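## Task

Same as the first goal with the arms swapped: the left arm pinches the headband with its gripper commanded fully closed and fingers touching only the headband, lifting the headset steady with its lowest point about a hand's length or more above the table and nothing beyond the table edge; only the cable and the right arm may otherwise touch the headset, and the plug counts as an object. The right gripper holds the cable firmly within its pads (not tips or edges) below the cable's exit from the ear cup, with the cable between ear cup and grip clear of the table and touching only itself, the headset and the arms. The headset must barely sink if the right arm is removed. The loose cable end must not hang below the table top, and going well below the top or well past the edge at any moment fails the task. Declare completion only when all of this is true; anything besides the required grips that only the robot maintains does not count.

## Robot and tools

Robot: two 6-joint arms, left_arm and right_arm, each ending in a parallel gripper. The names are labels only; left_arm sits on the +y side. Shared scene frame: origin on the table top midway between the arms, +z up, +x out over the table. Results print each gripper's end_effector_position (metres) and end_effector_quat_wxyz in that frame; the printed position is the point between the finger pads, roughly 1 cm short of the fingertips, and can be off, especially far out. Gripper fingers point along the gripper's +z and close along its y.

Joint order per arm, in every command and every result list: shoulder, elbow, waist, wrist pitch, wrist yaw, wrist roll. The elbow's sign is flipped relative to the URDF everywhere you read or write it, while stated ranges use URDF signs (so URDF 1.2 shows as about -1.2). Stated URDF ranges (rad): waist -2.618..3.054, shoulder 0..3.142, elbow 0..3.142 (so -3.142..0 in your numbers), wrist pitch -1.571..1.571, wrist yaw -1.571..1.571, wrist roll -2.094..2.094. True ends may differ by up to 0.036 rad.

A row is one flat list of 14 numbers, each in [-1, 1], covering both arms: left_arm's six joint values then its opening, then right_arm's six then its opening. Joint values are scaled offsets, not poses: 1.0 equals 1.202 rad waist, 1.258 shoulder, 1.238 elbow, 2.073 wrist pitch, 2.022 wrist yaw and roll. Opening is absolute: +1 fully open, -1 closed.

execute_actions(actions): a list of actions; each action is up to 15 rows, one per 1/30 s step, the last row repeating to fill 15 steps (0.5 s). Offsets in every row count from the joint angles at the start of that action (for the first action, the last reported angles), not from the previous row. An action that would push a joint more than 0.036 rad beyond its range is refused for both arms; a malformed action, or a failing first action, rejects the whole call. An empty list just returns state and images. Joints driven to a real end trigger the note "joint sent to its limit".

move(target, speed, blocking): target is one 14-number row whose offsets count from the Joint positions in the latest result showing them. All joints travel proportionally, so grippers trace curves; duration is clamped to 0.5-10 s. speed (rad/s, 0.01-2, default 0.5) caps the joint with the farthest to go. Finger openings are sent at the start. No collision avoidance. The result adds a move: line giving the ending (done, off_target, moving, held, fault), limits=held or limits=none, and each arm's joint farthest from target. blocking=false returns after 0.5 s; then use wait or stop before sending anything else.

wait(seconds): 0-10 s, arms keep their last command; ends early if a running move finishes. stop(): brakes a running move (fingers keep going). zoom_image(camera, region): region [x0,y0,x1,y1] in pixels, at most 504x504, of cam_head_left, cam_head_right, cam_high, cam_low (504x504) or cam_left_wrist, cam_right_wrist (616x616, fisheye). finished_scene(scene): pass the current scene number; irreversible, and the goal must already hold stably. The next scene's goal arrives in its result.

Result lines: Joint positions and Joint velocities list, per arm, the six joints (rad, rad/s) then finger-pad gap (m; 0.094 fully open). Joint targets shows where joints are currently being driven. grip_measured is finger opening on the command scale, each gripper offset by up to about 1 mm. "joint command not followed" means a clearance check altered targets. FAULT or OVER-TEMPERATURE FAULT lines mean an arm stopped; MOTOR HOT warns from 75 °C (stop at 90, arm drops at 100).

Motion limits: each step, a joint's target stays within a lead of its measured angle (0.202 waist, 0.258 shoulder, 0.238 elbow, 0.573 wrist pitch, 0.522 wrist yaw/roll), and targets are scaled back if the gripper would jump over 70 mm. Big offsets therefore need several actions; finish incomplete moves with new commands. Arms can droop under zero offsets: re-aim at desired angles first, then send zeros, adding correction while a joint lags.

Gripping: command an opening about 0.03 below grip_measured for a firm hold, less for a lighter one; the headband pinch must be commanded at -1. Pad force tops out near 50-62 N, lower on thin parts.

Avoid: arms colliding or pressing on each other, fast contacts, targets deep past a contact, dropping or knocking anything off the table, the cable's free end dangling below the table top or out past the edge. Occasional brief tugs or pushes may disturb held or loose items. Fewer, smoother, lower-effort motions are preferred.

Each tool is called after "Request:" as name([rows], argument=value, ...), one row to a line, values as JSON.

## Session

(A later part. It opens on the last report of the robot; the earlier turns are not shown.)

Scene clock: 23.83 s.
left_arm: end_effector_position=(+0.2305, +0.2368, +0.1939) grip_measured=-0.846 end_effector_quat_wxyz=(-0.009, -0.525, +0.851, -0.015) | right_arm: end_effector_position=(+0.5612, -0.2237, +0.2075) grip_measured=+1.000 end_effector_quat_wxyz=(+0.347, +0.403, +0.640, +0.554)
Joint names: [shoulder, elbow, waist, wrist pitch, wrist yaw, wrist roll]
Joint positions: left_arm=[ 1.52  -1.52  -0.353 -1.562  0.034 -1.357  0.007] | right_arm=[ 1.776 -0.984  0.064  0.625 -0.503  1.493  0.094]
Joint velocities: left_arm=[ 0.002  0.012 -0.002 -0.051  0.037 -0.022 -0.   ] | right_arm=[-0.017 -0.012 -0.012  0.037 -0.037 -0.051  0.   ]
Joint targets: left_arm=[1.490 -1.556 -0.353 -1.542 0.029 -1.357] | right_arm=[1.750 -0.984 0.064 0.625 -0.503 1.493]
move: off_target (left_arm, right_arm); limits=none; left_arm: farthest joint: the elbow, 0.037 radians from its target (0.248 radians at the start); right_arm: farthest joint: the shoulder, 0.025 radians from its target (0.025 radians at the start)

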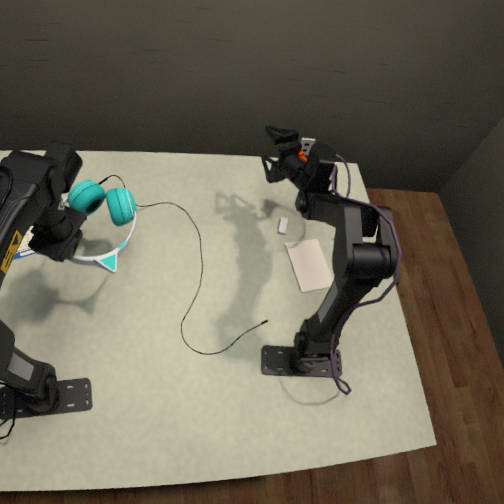

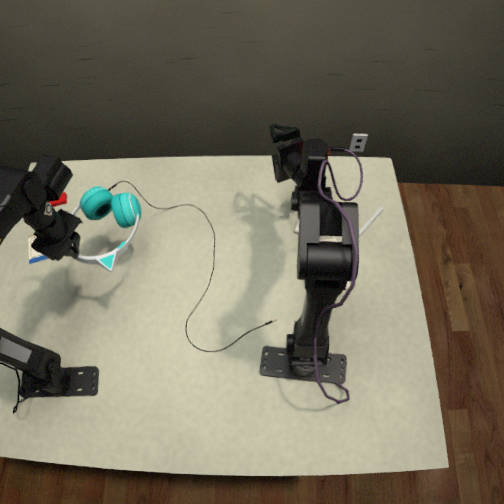

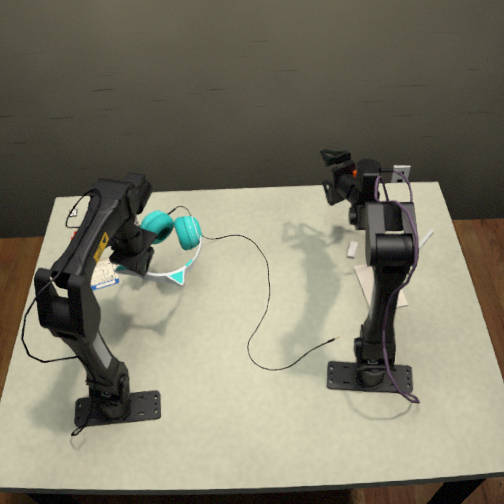

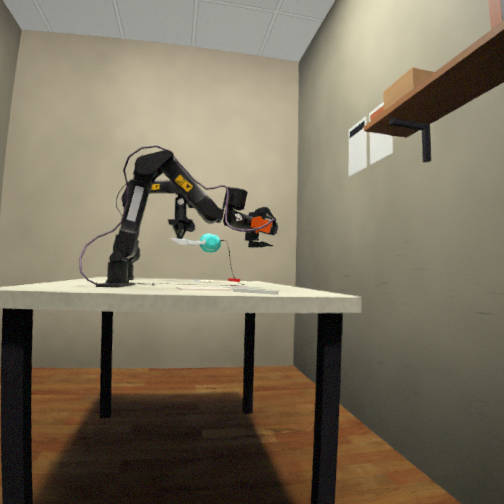

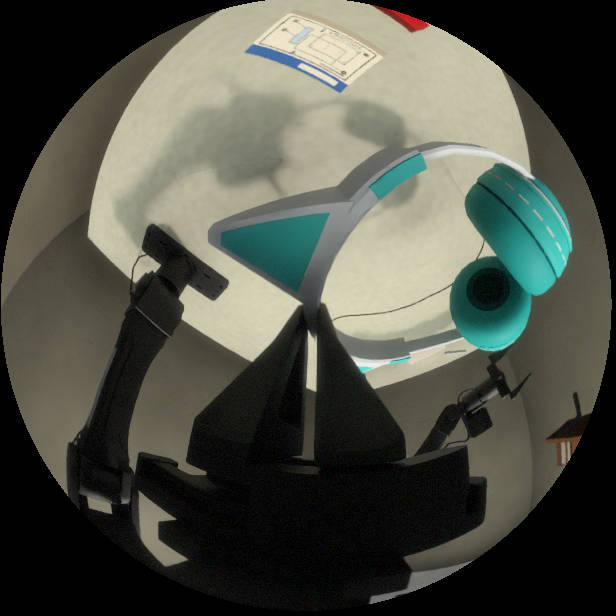

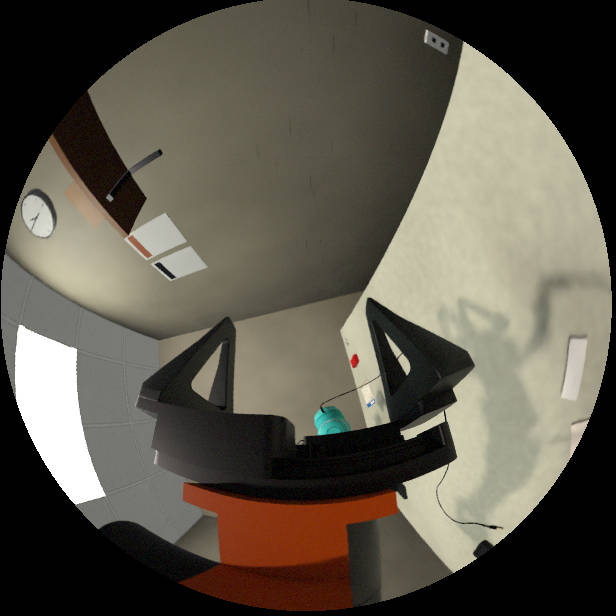

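Request:
move(target=[-0.1,-0.03,-0.16,0.3,0,0.9,-1,-0.15,0.43,0.2,0.21,0.25,-0.74,1], speed=0.7)

Request:
move(target=[-0.07,-0.03,-0.17,0.39,0,0.555,-1,0,0,0.3,0,0,0,1], speed=0.7)

Scene clock: 31.83 s.
left_arm: end_effector_position=(+0.3262, +0.1471, +0.2639) grip_measured=-0.846 end_effector_quat_wxyz=(+0.322, +0.417, +0.850, +0.002) | right_arm: end_effector_position=(+0.4710, -0.2039, +0.1551) grip_measured=+1.000 end_effector_quat_wxyz=(+0.664, -0.064, +0.743, +0.061)
Joint names: [shoulder, elbow, waist, wrist pitch, wrist yaw, wrist roll]
Joint positions: left_arm=[ 1.435 -1.52  -0.533 -0.999  0.011  0.479  0.007] | right_arm=[ 1.615 -0.461  0.295  1.042 -0.006  0.005  0.094]
Joint velocities: left_arm=[ 0.007  0.002  0.002 -0.022  0.007 -0.007  0.   ] | right_arm=[ 0.002  0.002 -0.017 -0.037 -0.066 -0.007  0.   ]
Joint targets: left_arm=[1.394 -1.557 -0.545 -0.940 0.034 0.463] | right_arm=[1.587 -0.452 0.304 1.060 0.003 -0.003]
move: off_target (left_arm, right_arm); limits=none; left_arm: farthest joint: the wrist pitch, 0.059 radians from its target (0.622 radians at the start); right_arm: farthest joint: the shoulder, 0.028 radians from its target (0.188 radians at the start)

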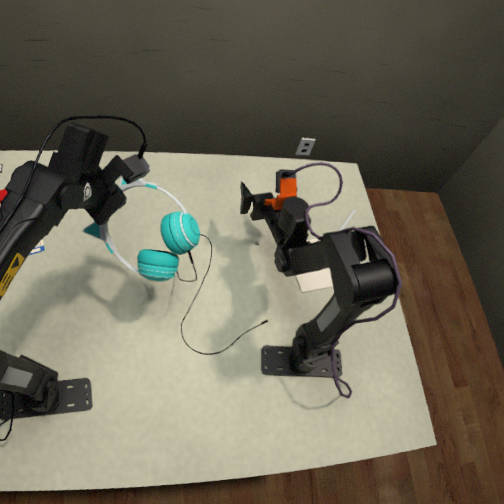

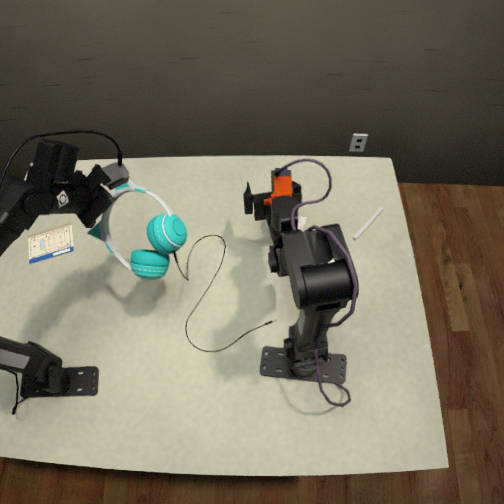

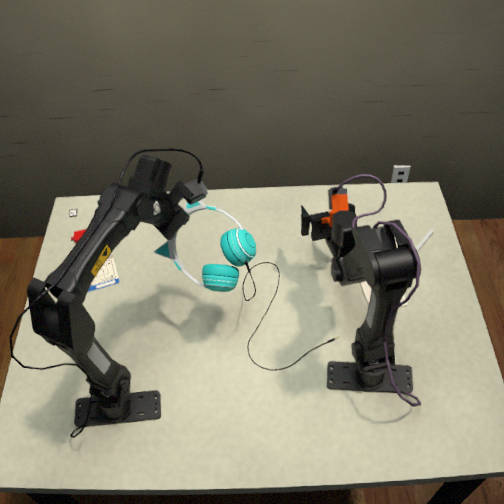

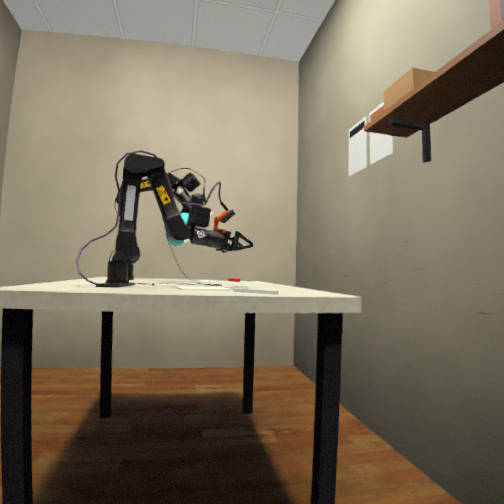

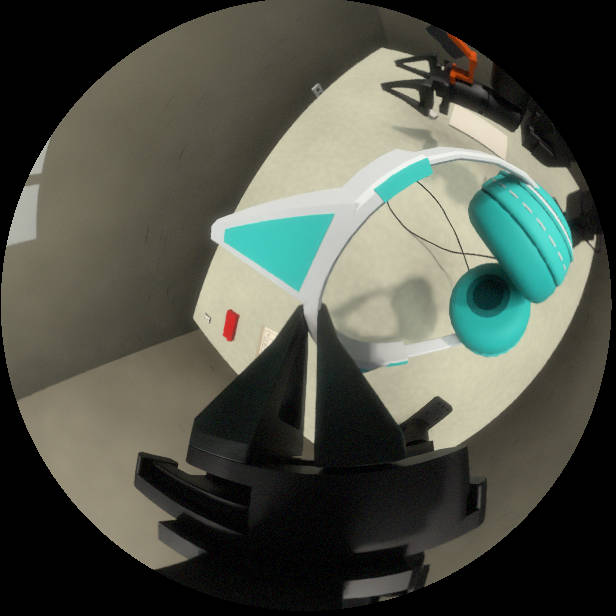

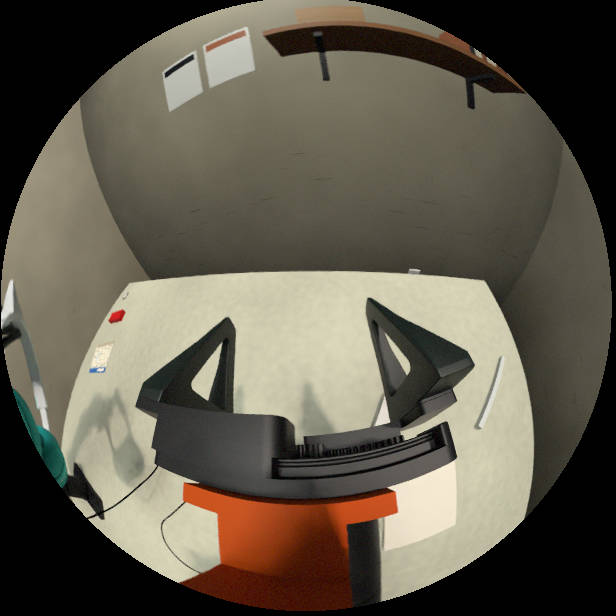

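Scene clock: 34.27 s.
left_arm: end_effector_position=(+0.3543, +0.0407, +0.4324) grip_measured=-0.846 end_effector_quat_wxyz=(+0.575, +0.681, +0.335, +0.306) | right_arm: end_effector_position=(+0.4184, -0.0613, +0.1551) grip_measured=+1.000 end_effector_quat_wxyz=(+0.643, -0.194, +0.720, +0.177)
Joint names: [shoulder, elbow, waist, wrist pitch, wrist yaw, wrist roll]
Joint positions: left_arm=[ 1.389 -1.52  -0.726 -0.282  0.001  1.604  0.007] | right_arm=[ 1.615 -0.461  0.648  1.042 -0.006  0.005  0.094]
Joint velocities: left_arm=[ 0.007 -0.017  0.007 -0.037  0.022  0.051 -0.   ] | right_arm=[-0.002  0.012  0.002 -0.081 -0.051  0.051  0.   ]
Joint targets: left_arm=[1.347 -1.557 -0.738 -0.191 0.011 1.600] | right_arm=[1.615 -0.461 0.656 1.042 -0.006 0.005]
move: off_target (left_arm); limits=none; left_arm: farthest joint: the wrist pitch, 0.092 radians from its target (0.809 radians at the start); right_arm: farthest joint: the waist, 0.007 radians from its target (0.360 radians at the start)

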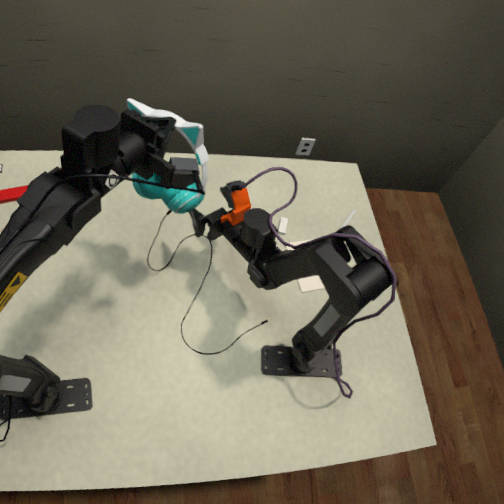

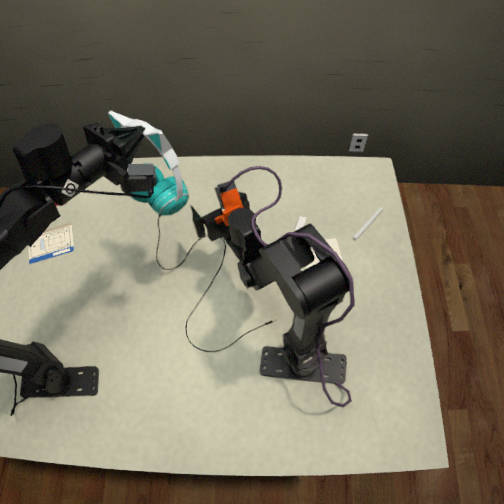

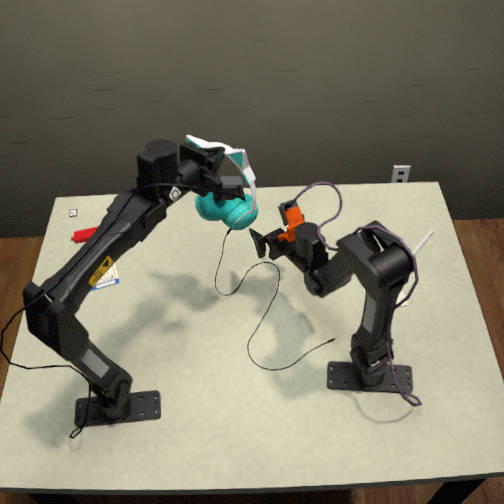

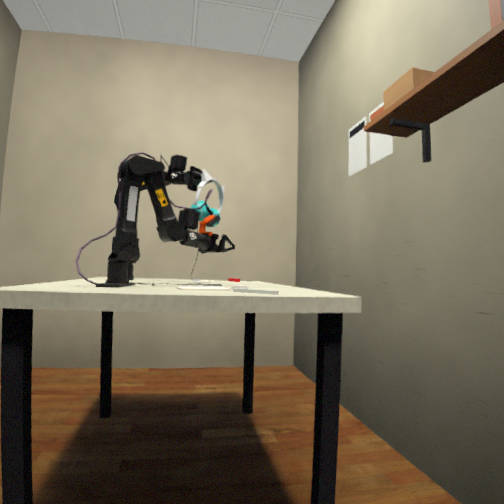

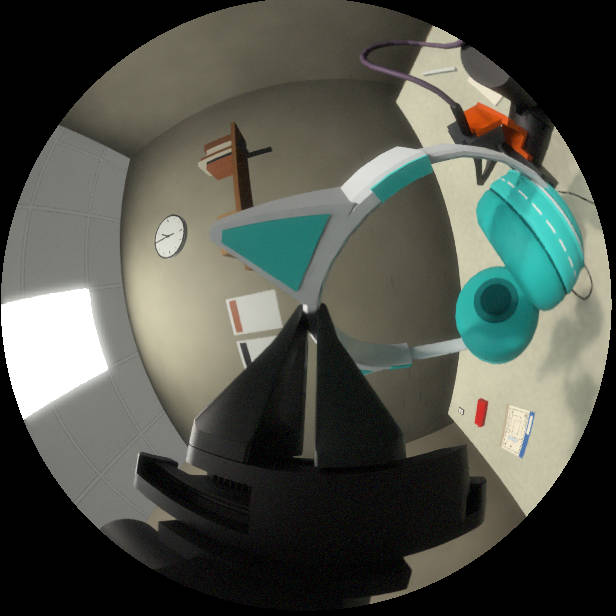

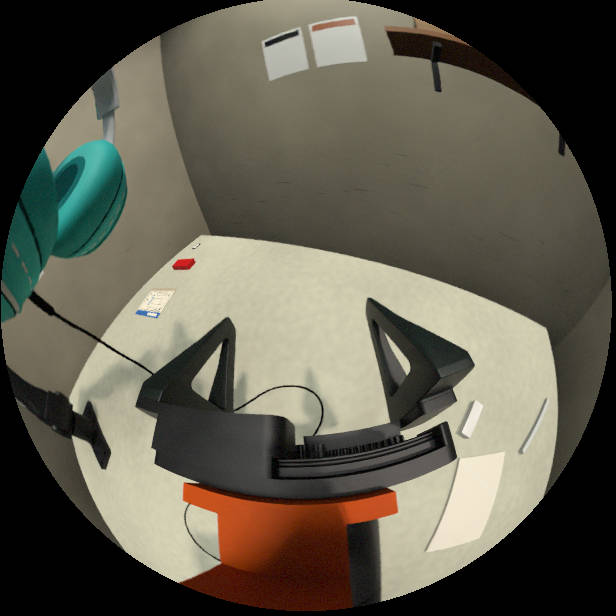

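Request:
move(target=[-0.06,-0.08,0.2,0.04,0,0,-1,0.03,0.12,0,0.08,0,0,1], speed=0.3)

Request:
move(target=[-0.033,-0.03,0,0.044,0,0,-1,0,0,0.27,0.01,0,0,1], speed=0.3)

Scene clock: 39.33 s.
left_arm: end_effector_position=(+0.3887, +0.1397, +0.4761) grip_measured=-0.847 end_effector_quat_wxyz=(+0.563, +0.611, +0.393, +0.393) | right_arm: end_effector_position=(+0.3938, -0.0756, +0.1275) grip_measured=+1.000 end_effector_quat_wxyz=(+0.636, -0.195, +0.725, +0.175)
Joint names: [shoulder, elbow, waist, wrist pitch, wrist yaw, wrist roll]
Joint positions: left_arm=[ 1.349 -1.577 -0.493 -0.285 -0.     1.61   0.007] | right_arm=[ 1.642 -0.323  0.648  1.19  -0.006  0.005  0.094]
Joint velocities: left_arm=[-0.012  0.007 -0.012 -0.007  0.022 -0.007  0.   ] | right_arm=[-0.007  0.007 -0.007  0.022 -0.051 -0.007  0.   ]
Joint targets: left_arm=[1.313 -1.619 -0.485 -0.199 0.001 1.604] | right_arm=[1.653 -0.313 0.648 1.208 -0.006 0.005]
move: off_target (left_arm); limits=none; left_arm: farthest joint: the wrist pitch, 0.085 radians from its target (0.083 radians at the start); right_arm: farthest joint: the wrist pitch, 0.018 radians from its target (0.166 radians at the start)

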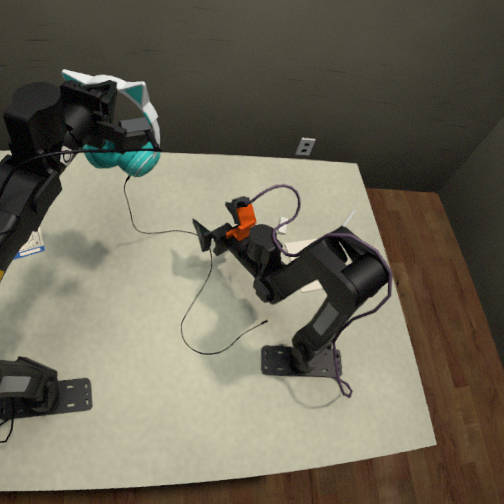

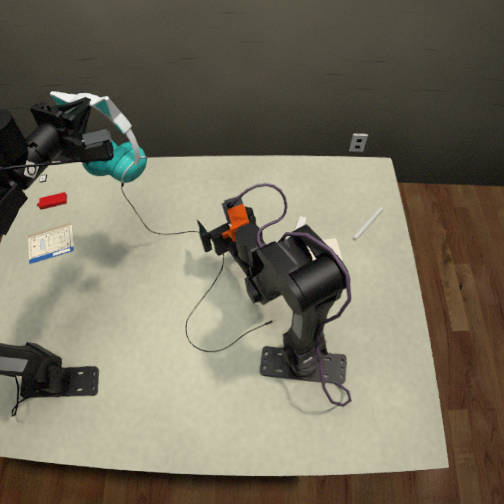

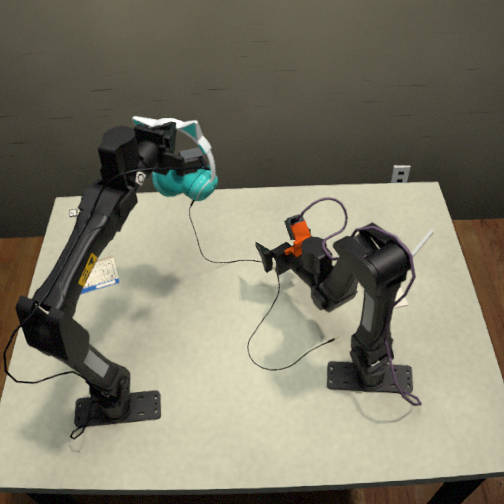

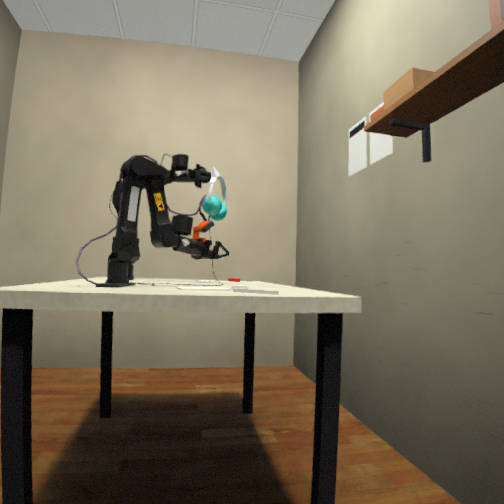

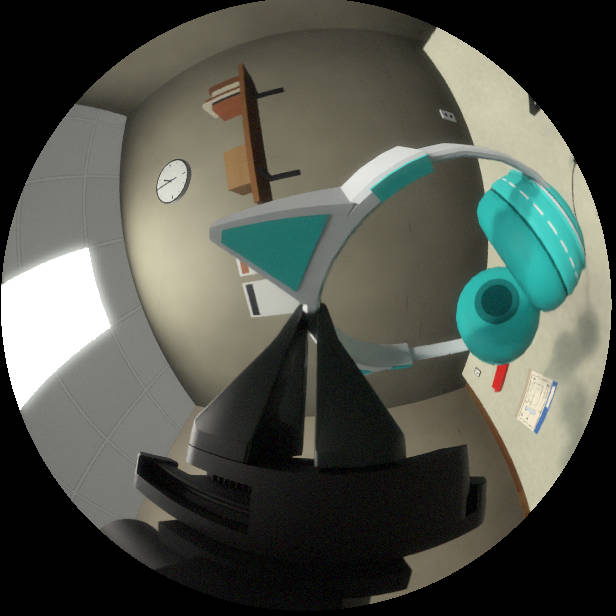

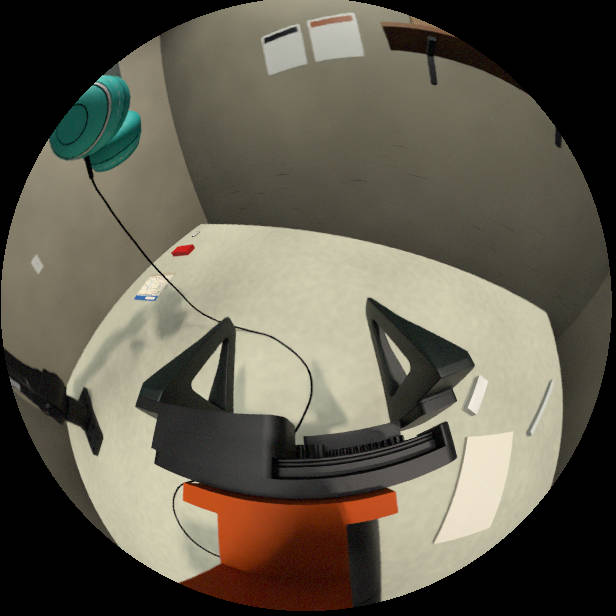

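Scene clock: 40.87 s.
left_arm: end_effector_position=(+0.3891, +0.1396, +0.4725) grip_measured=-0.847 end_effector_quat_wxyz=(+0.560, +0.615, +0.393, +0.392) | right_arm: end_effector_position=(+0.3128, +0.0230, +0.1284) grip_measured=+1.000 end_effector_quat_wxyz=(+0.602, -0.307, +0.685, +0.274)
Joint names: [shoulder, elbow, waist, wrist pitch, wrist yaw, wrist roll]
Joint positions: left_arm=[ 1.349 -1.572 -0.493 -0.289 -0.     1.613  0.007] | right_arm=[ 1.642 -0.323  0.965  1.194 -0.005  0.005  0.094]
Joint velocities: left_arm=[-0.017  0.017  0.002  0.037  0.022  0.037  0.001] | right_arm=[-0.007 -0.012  0.002  0.022 -0.037  0.022  0.   ]
Joint targets: left_arm=[1.307 -1.614 -0.493 -0.193 -0.000 1.610] | right_arm=[1.642 -0.323 0.973 1.211 -0.006 0.005]
move: off_target (left_arm); limits=none; left_arm: farthest joint: the wrist pitch, 0.095 radians from its target (0.091 radians at the start); right_arm: farthest joint: the wrist pitch, 0.017 radians from its target (0.020 radians at the start)

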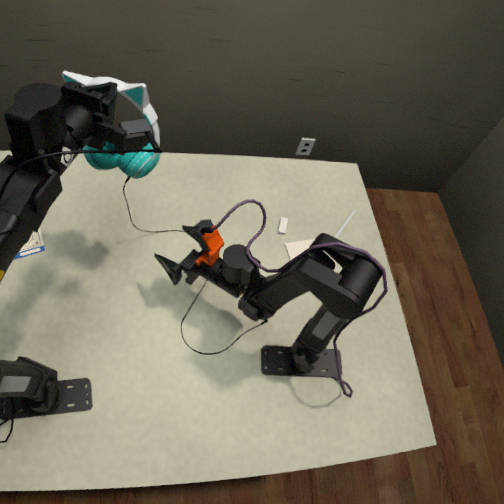

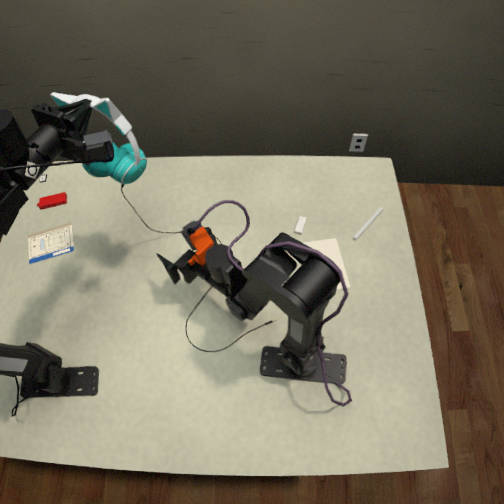

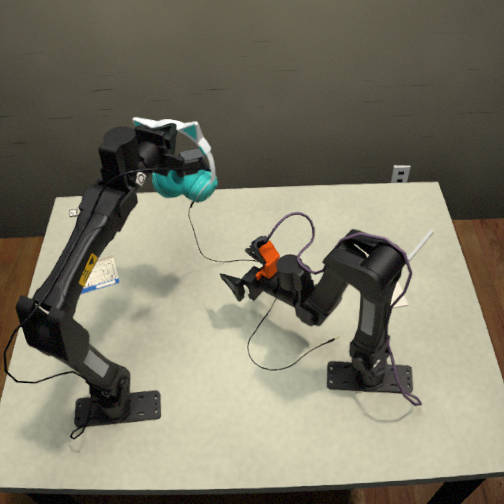

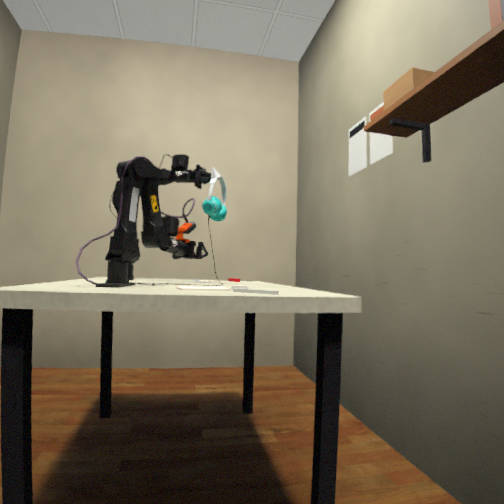

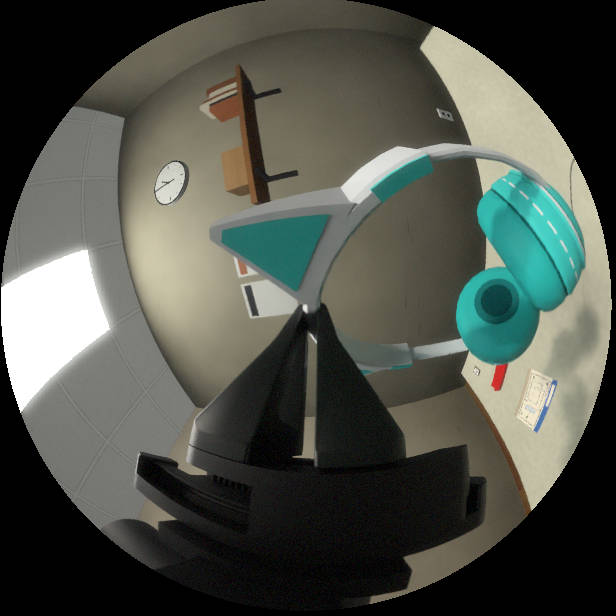

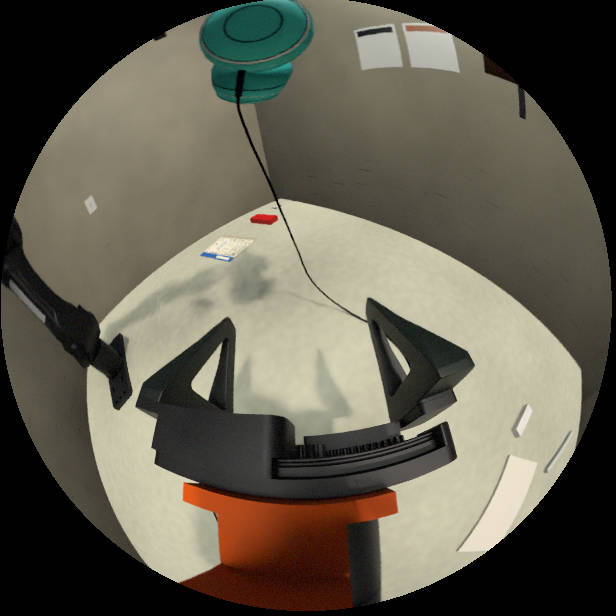

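Advance about 9 cm.

Request:
move(target=[-0.033,-0.033,0,0.044,0,0,-1,0.22,-0.4,0.03,-0.07,0,0,1], speed=0.3)

Scene clock: 45.17 s.
left_arm: end_effector_position=(+0.3897, +0.1393, +0.4683) grip_measured=-0.847 end_effector_quat_wxyz=(+0.556, +0.619, +0.394, +0.391) | right_arm: end_effector_position=(+0.3772, +0.1161, +0.1564) grip_measured=+1.000 end_effector_quat_wxyz=(+0.618, -0.308, +0.663, +0.291)
Joint names: [shoulder, elbow, waist, wrist pitch, wrist yaw, wrist roll]
Joint positions: left_arm=[ 1.349 -1.565 -0.493 -0.293 -0.     1.616  0.007] | right_arm=[ 1.911 -0.792  0.992  1.051 -0.005  0.005  0.094]
Joint velocities: left_arm=[-0.042 -0.002 -0.022 -0.037  0.051  0.007  0.001] | right_arm=[-0.007  0.002  0.007 -0.007  0.051 -0.007  0.   ]
Joint targets: left_arm=[1.307 -1.613 -0.493 -0.198 -0.000 1.613] | right_arm=[1.919 -0.818 1.001 1.048 -0.005 0.005]
move: off_target (left_arm, right_arm); limits=none; left_arm: farthest joint: the wrist pitch, 0.095 radians from its target (0.091 radians at the start); right_arm: farthest joint: the elbow, 0.026 radians from its target (0.495 radians at the start)

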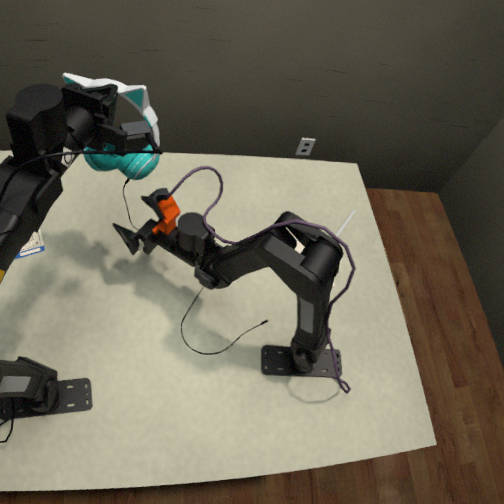

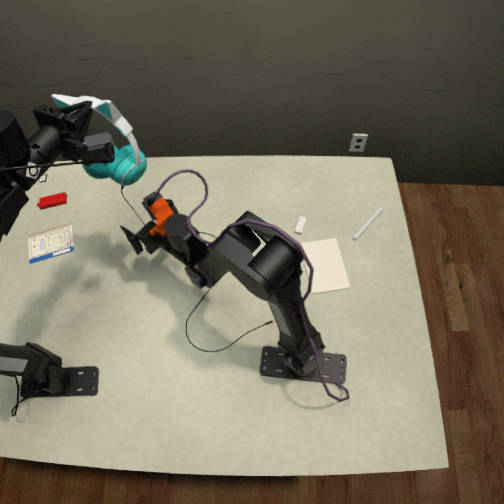

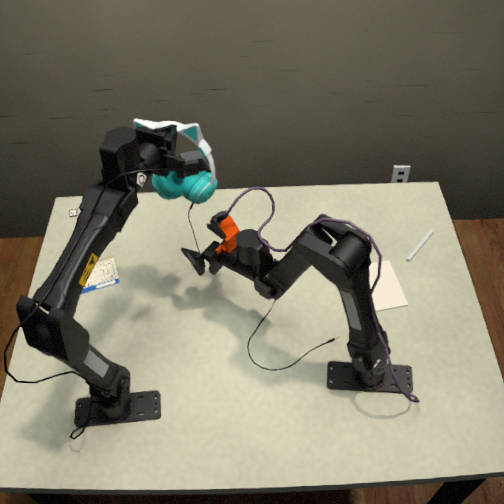

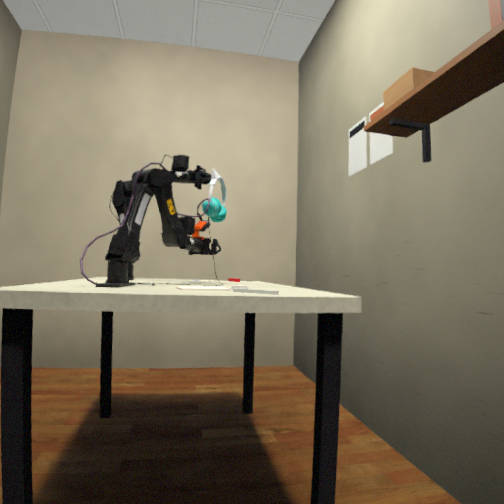

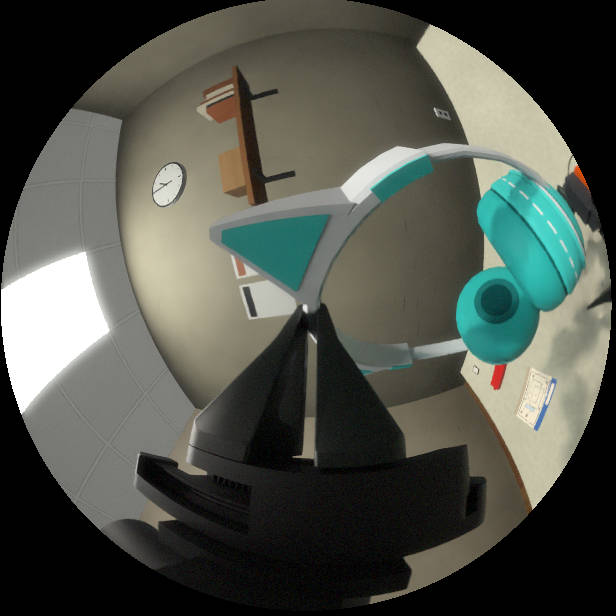

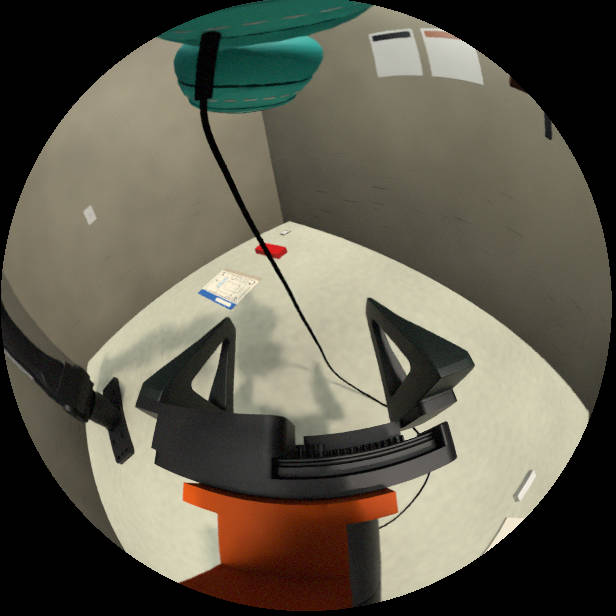

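Slightly further, then close.

Request:
move(target=[-0.033,-0.038,0,0.046,0,0,-1,0.045,-0.08,0,-0.008,0,0,1], speed=0.2)

Request:
move(target=[-0.033,-0.038,0,0.046,0,0,-1,0,-0.02,0,0,0,0,-1])

Scene clock: 49.97 s.
left_arm: end_effector_position=(+0.3897, +0.1393, +0.4685) grip_measured=-0.847 end_effector_quat_wxyz=(+0.556, +0.619, +0.393, +0.392) | right_arm: end_effector_position=(+0.3880, +0.1290, +0.1582) grip_measured=+1.000 end_effector_quat_wxyz=(+0.621, -0.306, +0.659, +0.292)
Joint names: [shoulder, elbow, waist, wrist pitch, wrist yaw, wrist roll]
Joint positions: left_arm=[ 1.349 -1.565 -0.493 -0.292 -0.     1.619  0.007] | right_arm=[ 1.96  -0.865  0.992  1.038 -0.005  0.005  0.094]
Joint velocities: left_arm=[ 0.002  0.012 -0.017  0.037 -0.007  0.022 -0.   ] | right_arm=[-0.007 -0.017 -0.002  0.051  0.007  0.037  0.   ]
Joint targets: left_arm=[1.307 -1.612 -0.493 -0.197 -0.000 1.616] | right_arm=[1.968 -0.891 0.992 1.035 -0.005 0.005]
move: off_target (left_arm, right_arm); limits=none; left_arm: farthest joint: the wrist pitch, 0.094 radians from its target (0.095 radians at the start); right_arm: farthest joint: the elbow, 0.026 radians from its target (0.099 radians at the start)

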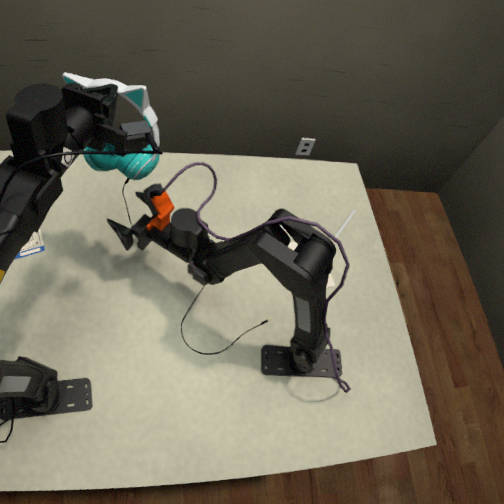

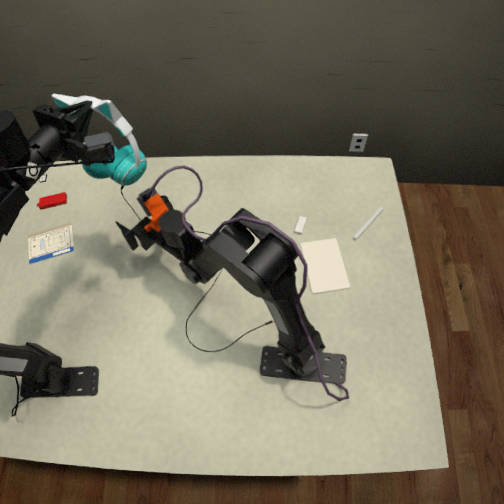

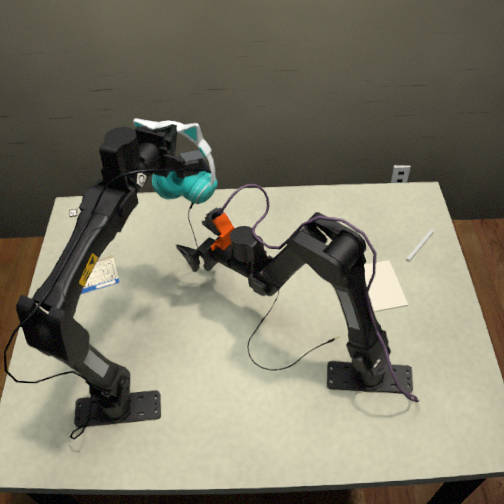

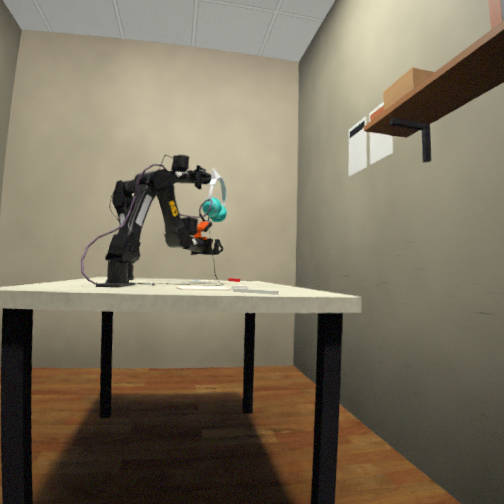

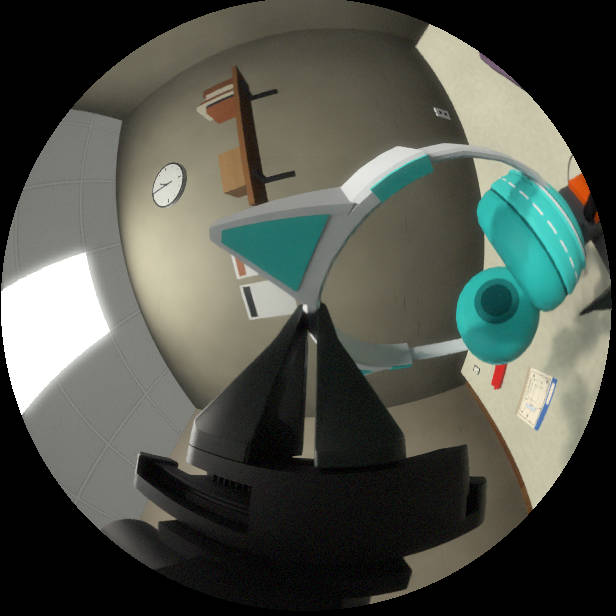

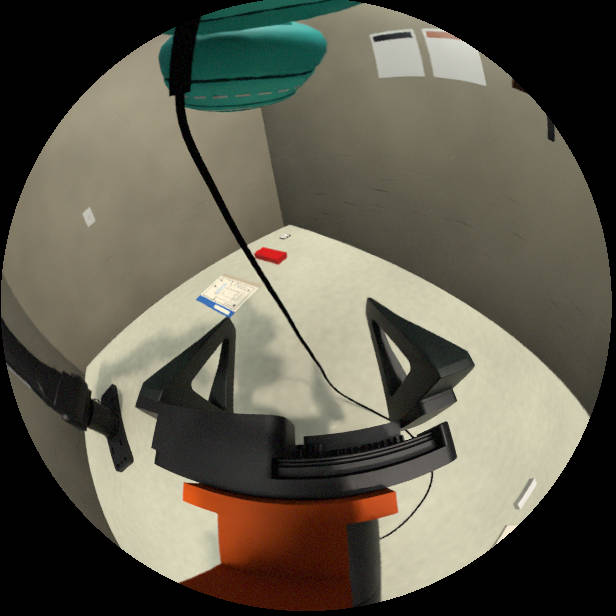

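Scene clock: 50.77 s.
left_arm: end_effector_position=(+0.3894, +0.1395, +0.4651) grip_measured=-0.847 end_effector_quat_wxyz=(+0.550, +0.624, +0.394, +0.391) | right_arm: end_effector_position=(+0.3881, +0.1290, +0.1593) grip_measured=-0.970 end_effector_quat_wxyz=(+0.623, -0.306, +0.658, +0.293)
Joint names: [shoulder, elbow, waist, wrist pitch, wrist yaw, wrist roll]
Joint positions: left_arm=[ 1.349 -1.565 -0.493 -0.306 -0.     1.625  0.007] | right_arm=[ 1.96  -0.865  0.992  1.042 -0.005  0.005  0.001]
Joint velocities: left_arm=[-0.002  0.017 -0.007 -0.051 -0.051  0.022 -0.   ] | right_arm=[ 0.012 -0.002 -0.012  0.037 -0.066 -0.022 -0.   ]
Joint targets: left_arm=[1.307 -1.612 -0.493 -0.196 -0.000 1.619] | right_arm=[1.960 -0.890 0.992 1.038 -0.005 0.005]
move: off_target (left_arm, right_arm); limits=none; left_arm: farthest joint: the wrist pitch, 0.109 radians from its target (0.095 radians at the start); right_arm: farthest joint: the elbow, 0.025 radians from its target (0.025 radians at the start)

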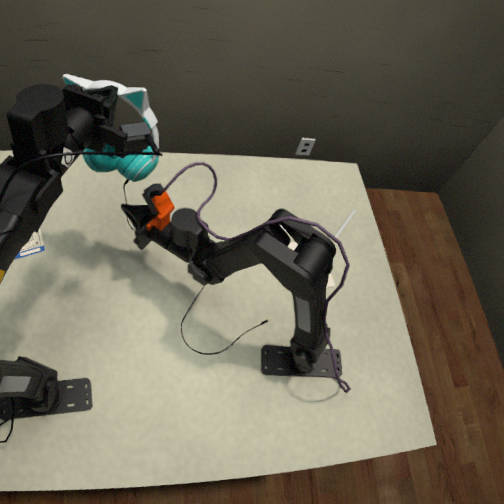

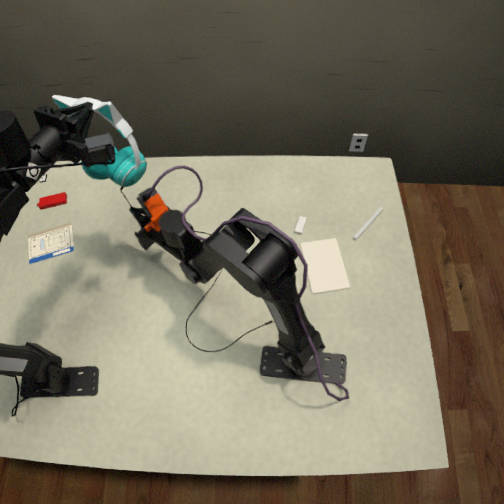

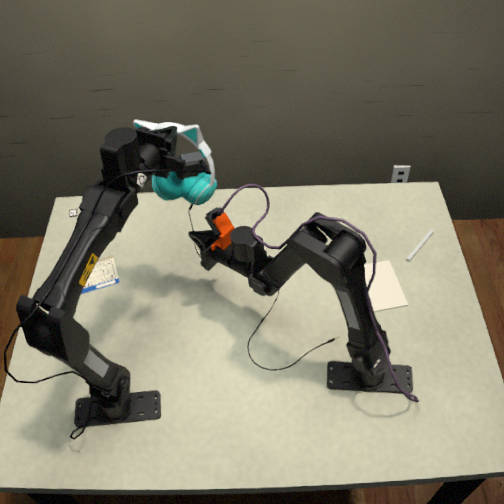

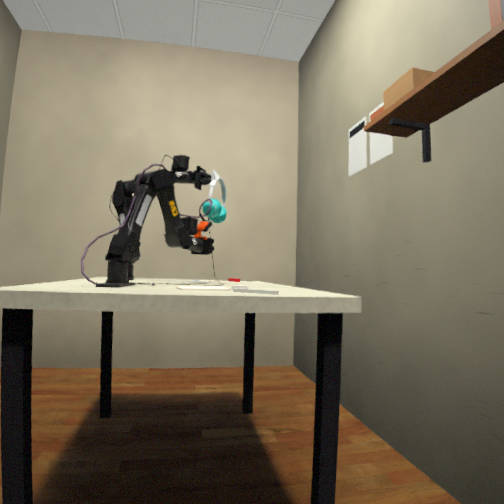

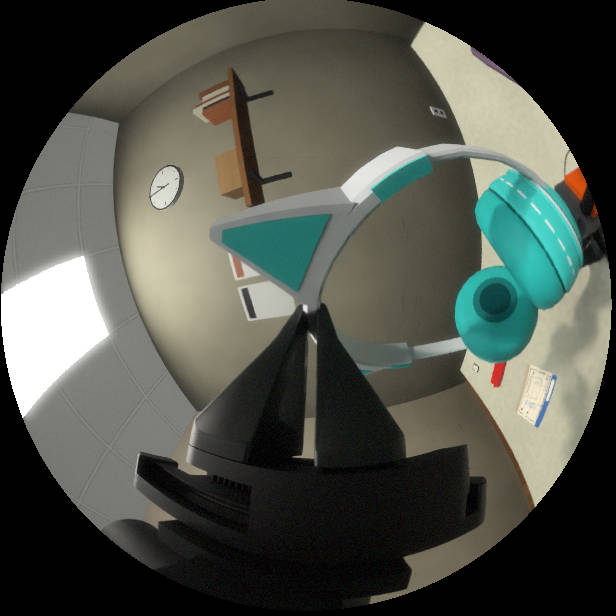

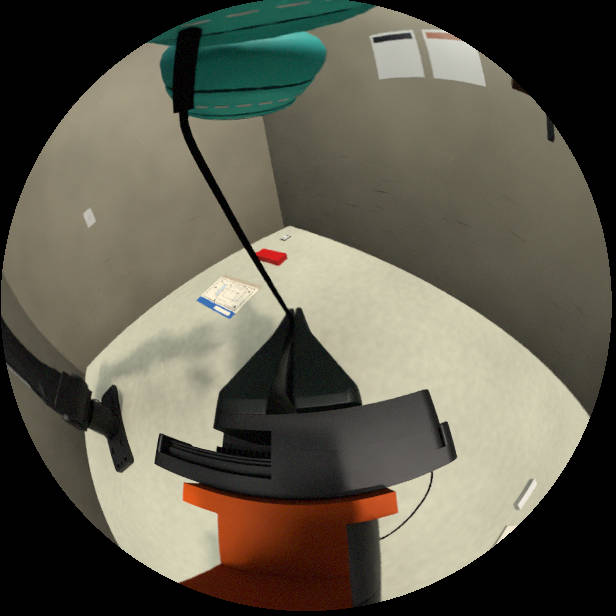

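Request:
zoom_image(camera="cam_right_wrist", region=[230,270,360,420])

Region (230, 270, 360, 420) of cam_right_wrist's 616x616 image, scaled by 3.360, with more detail than that image has; it fills the left 437 columns of this view, and the rest is white.

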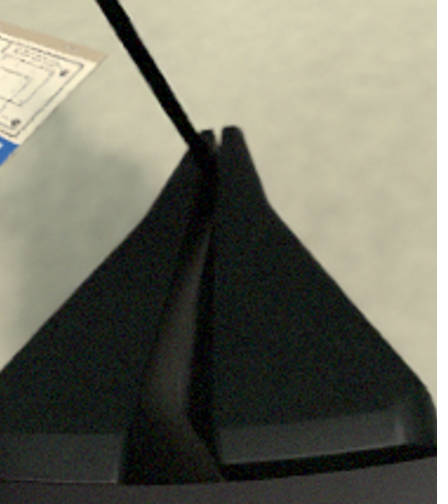

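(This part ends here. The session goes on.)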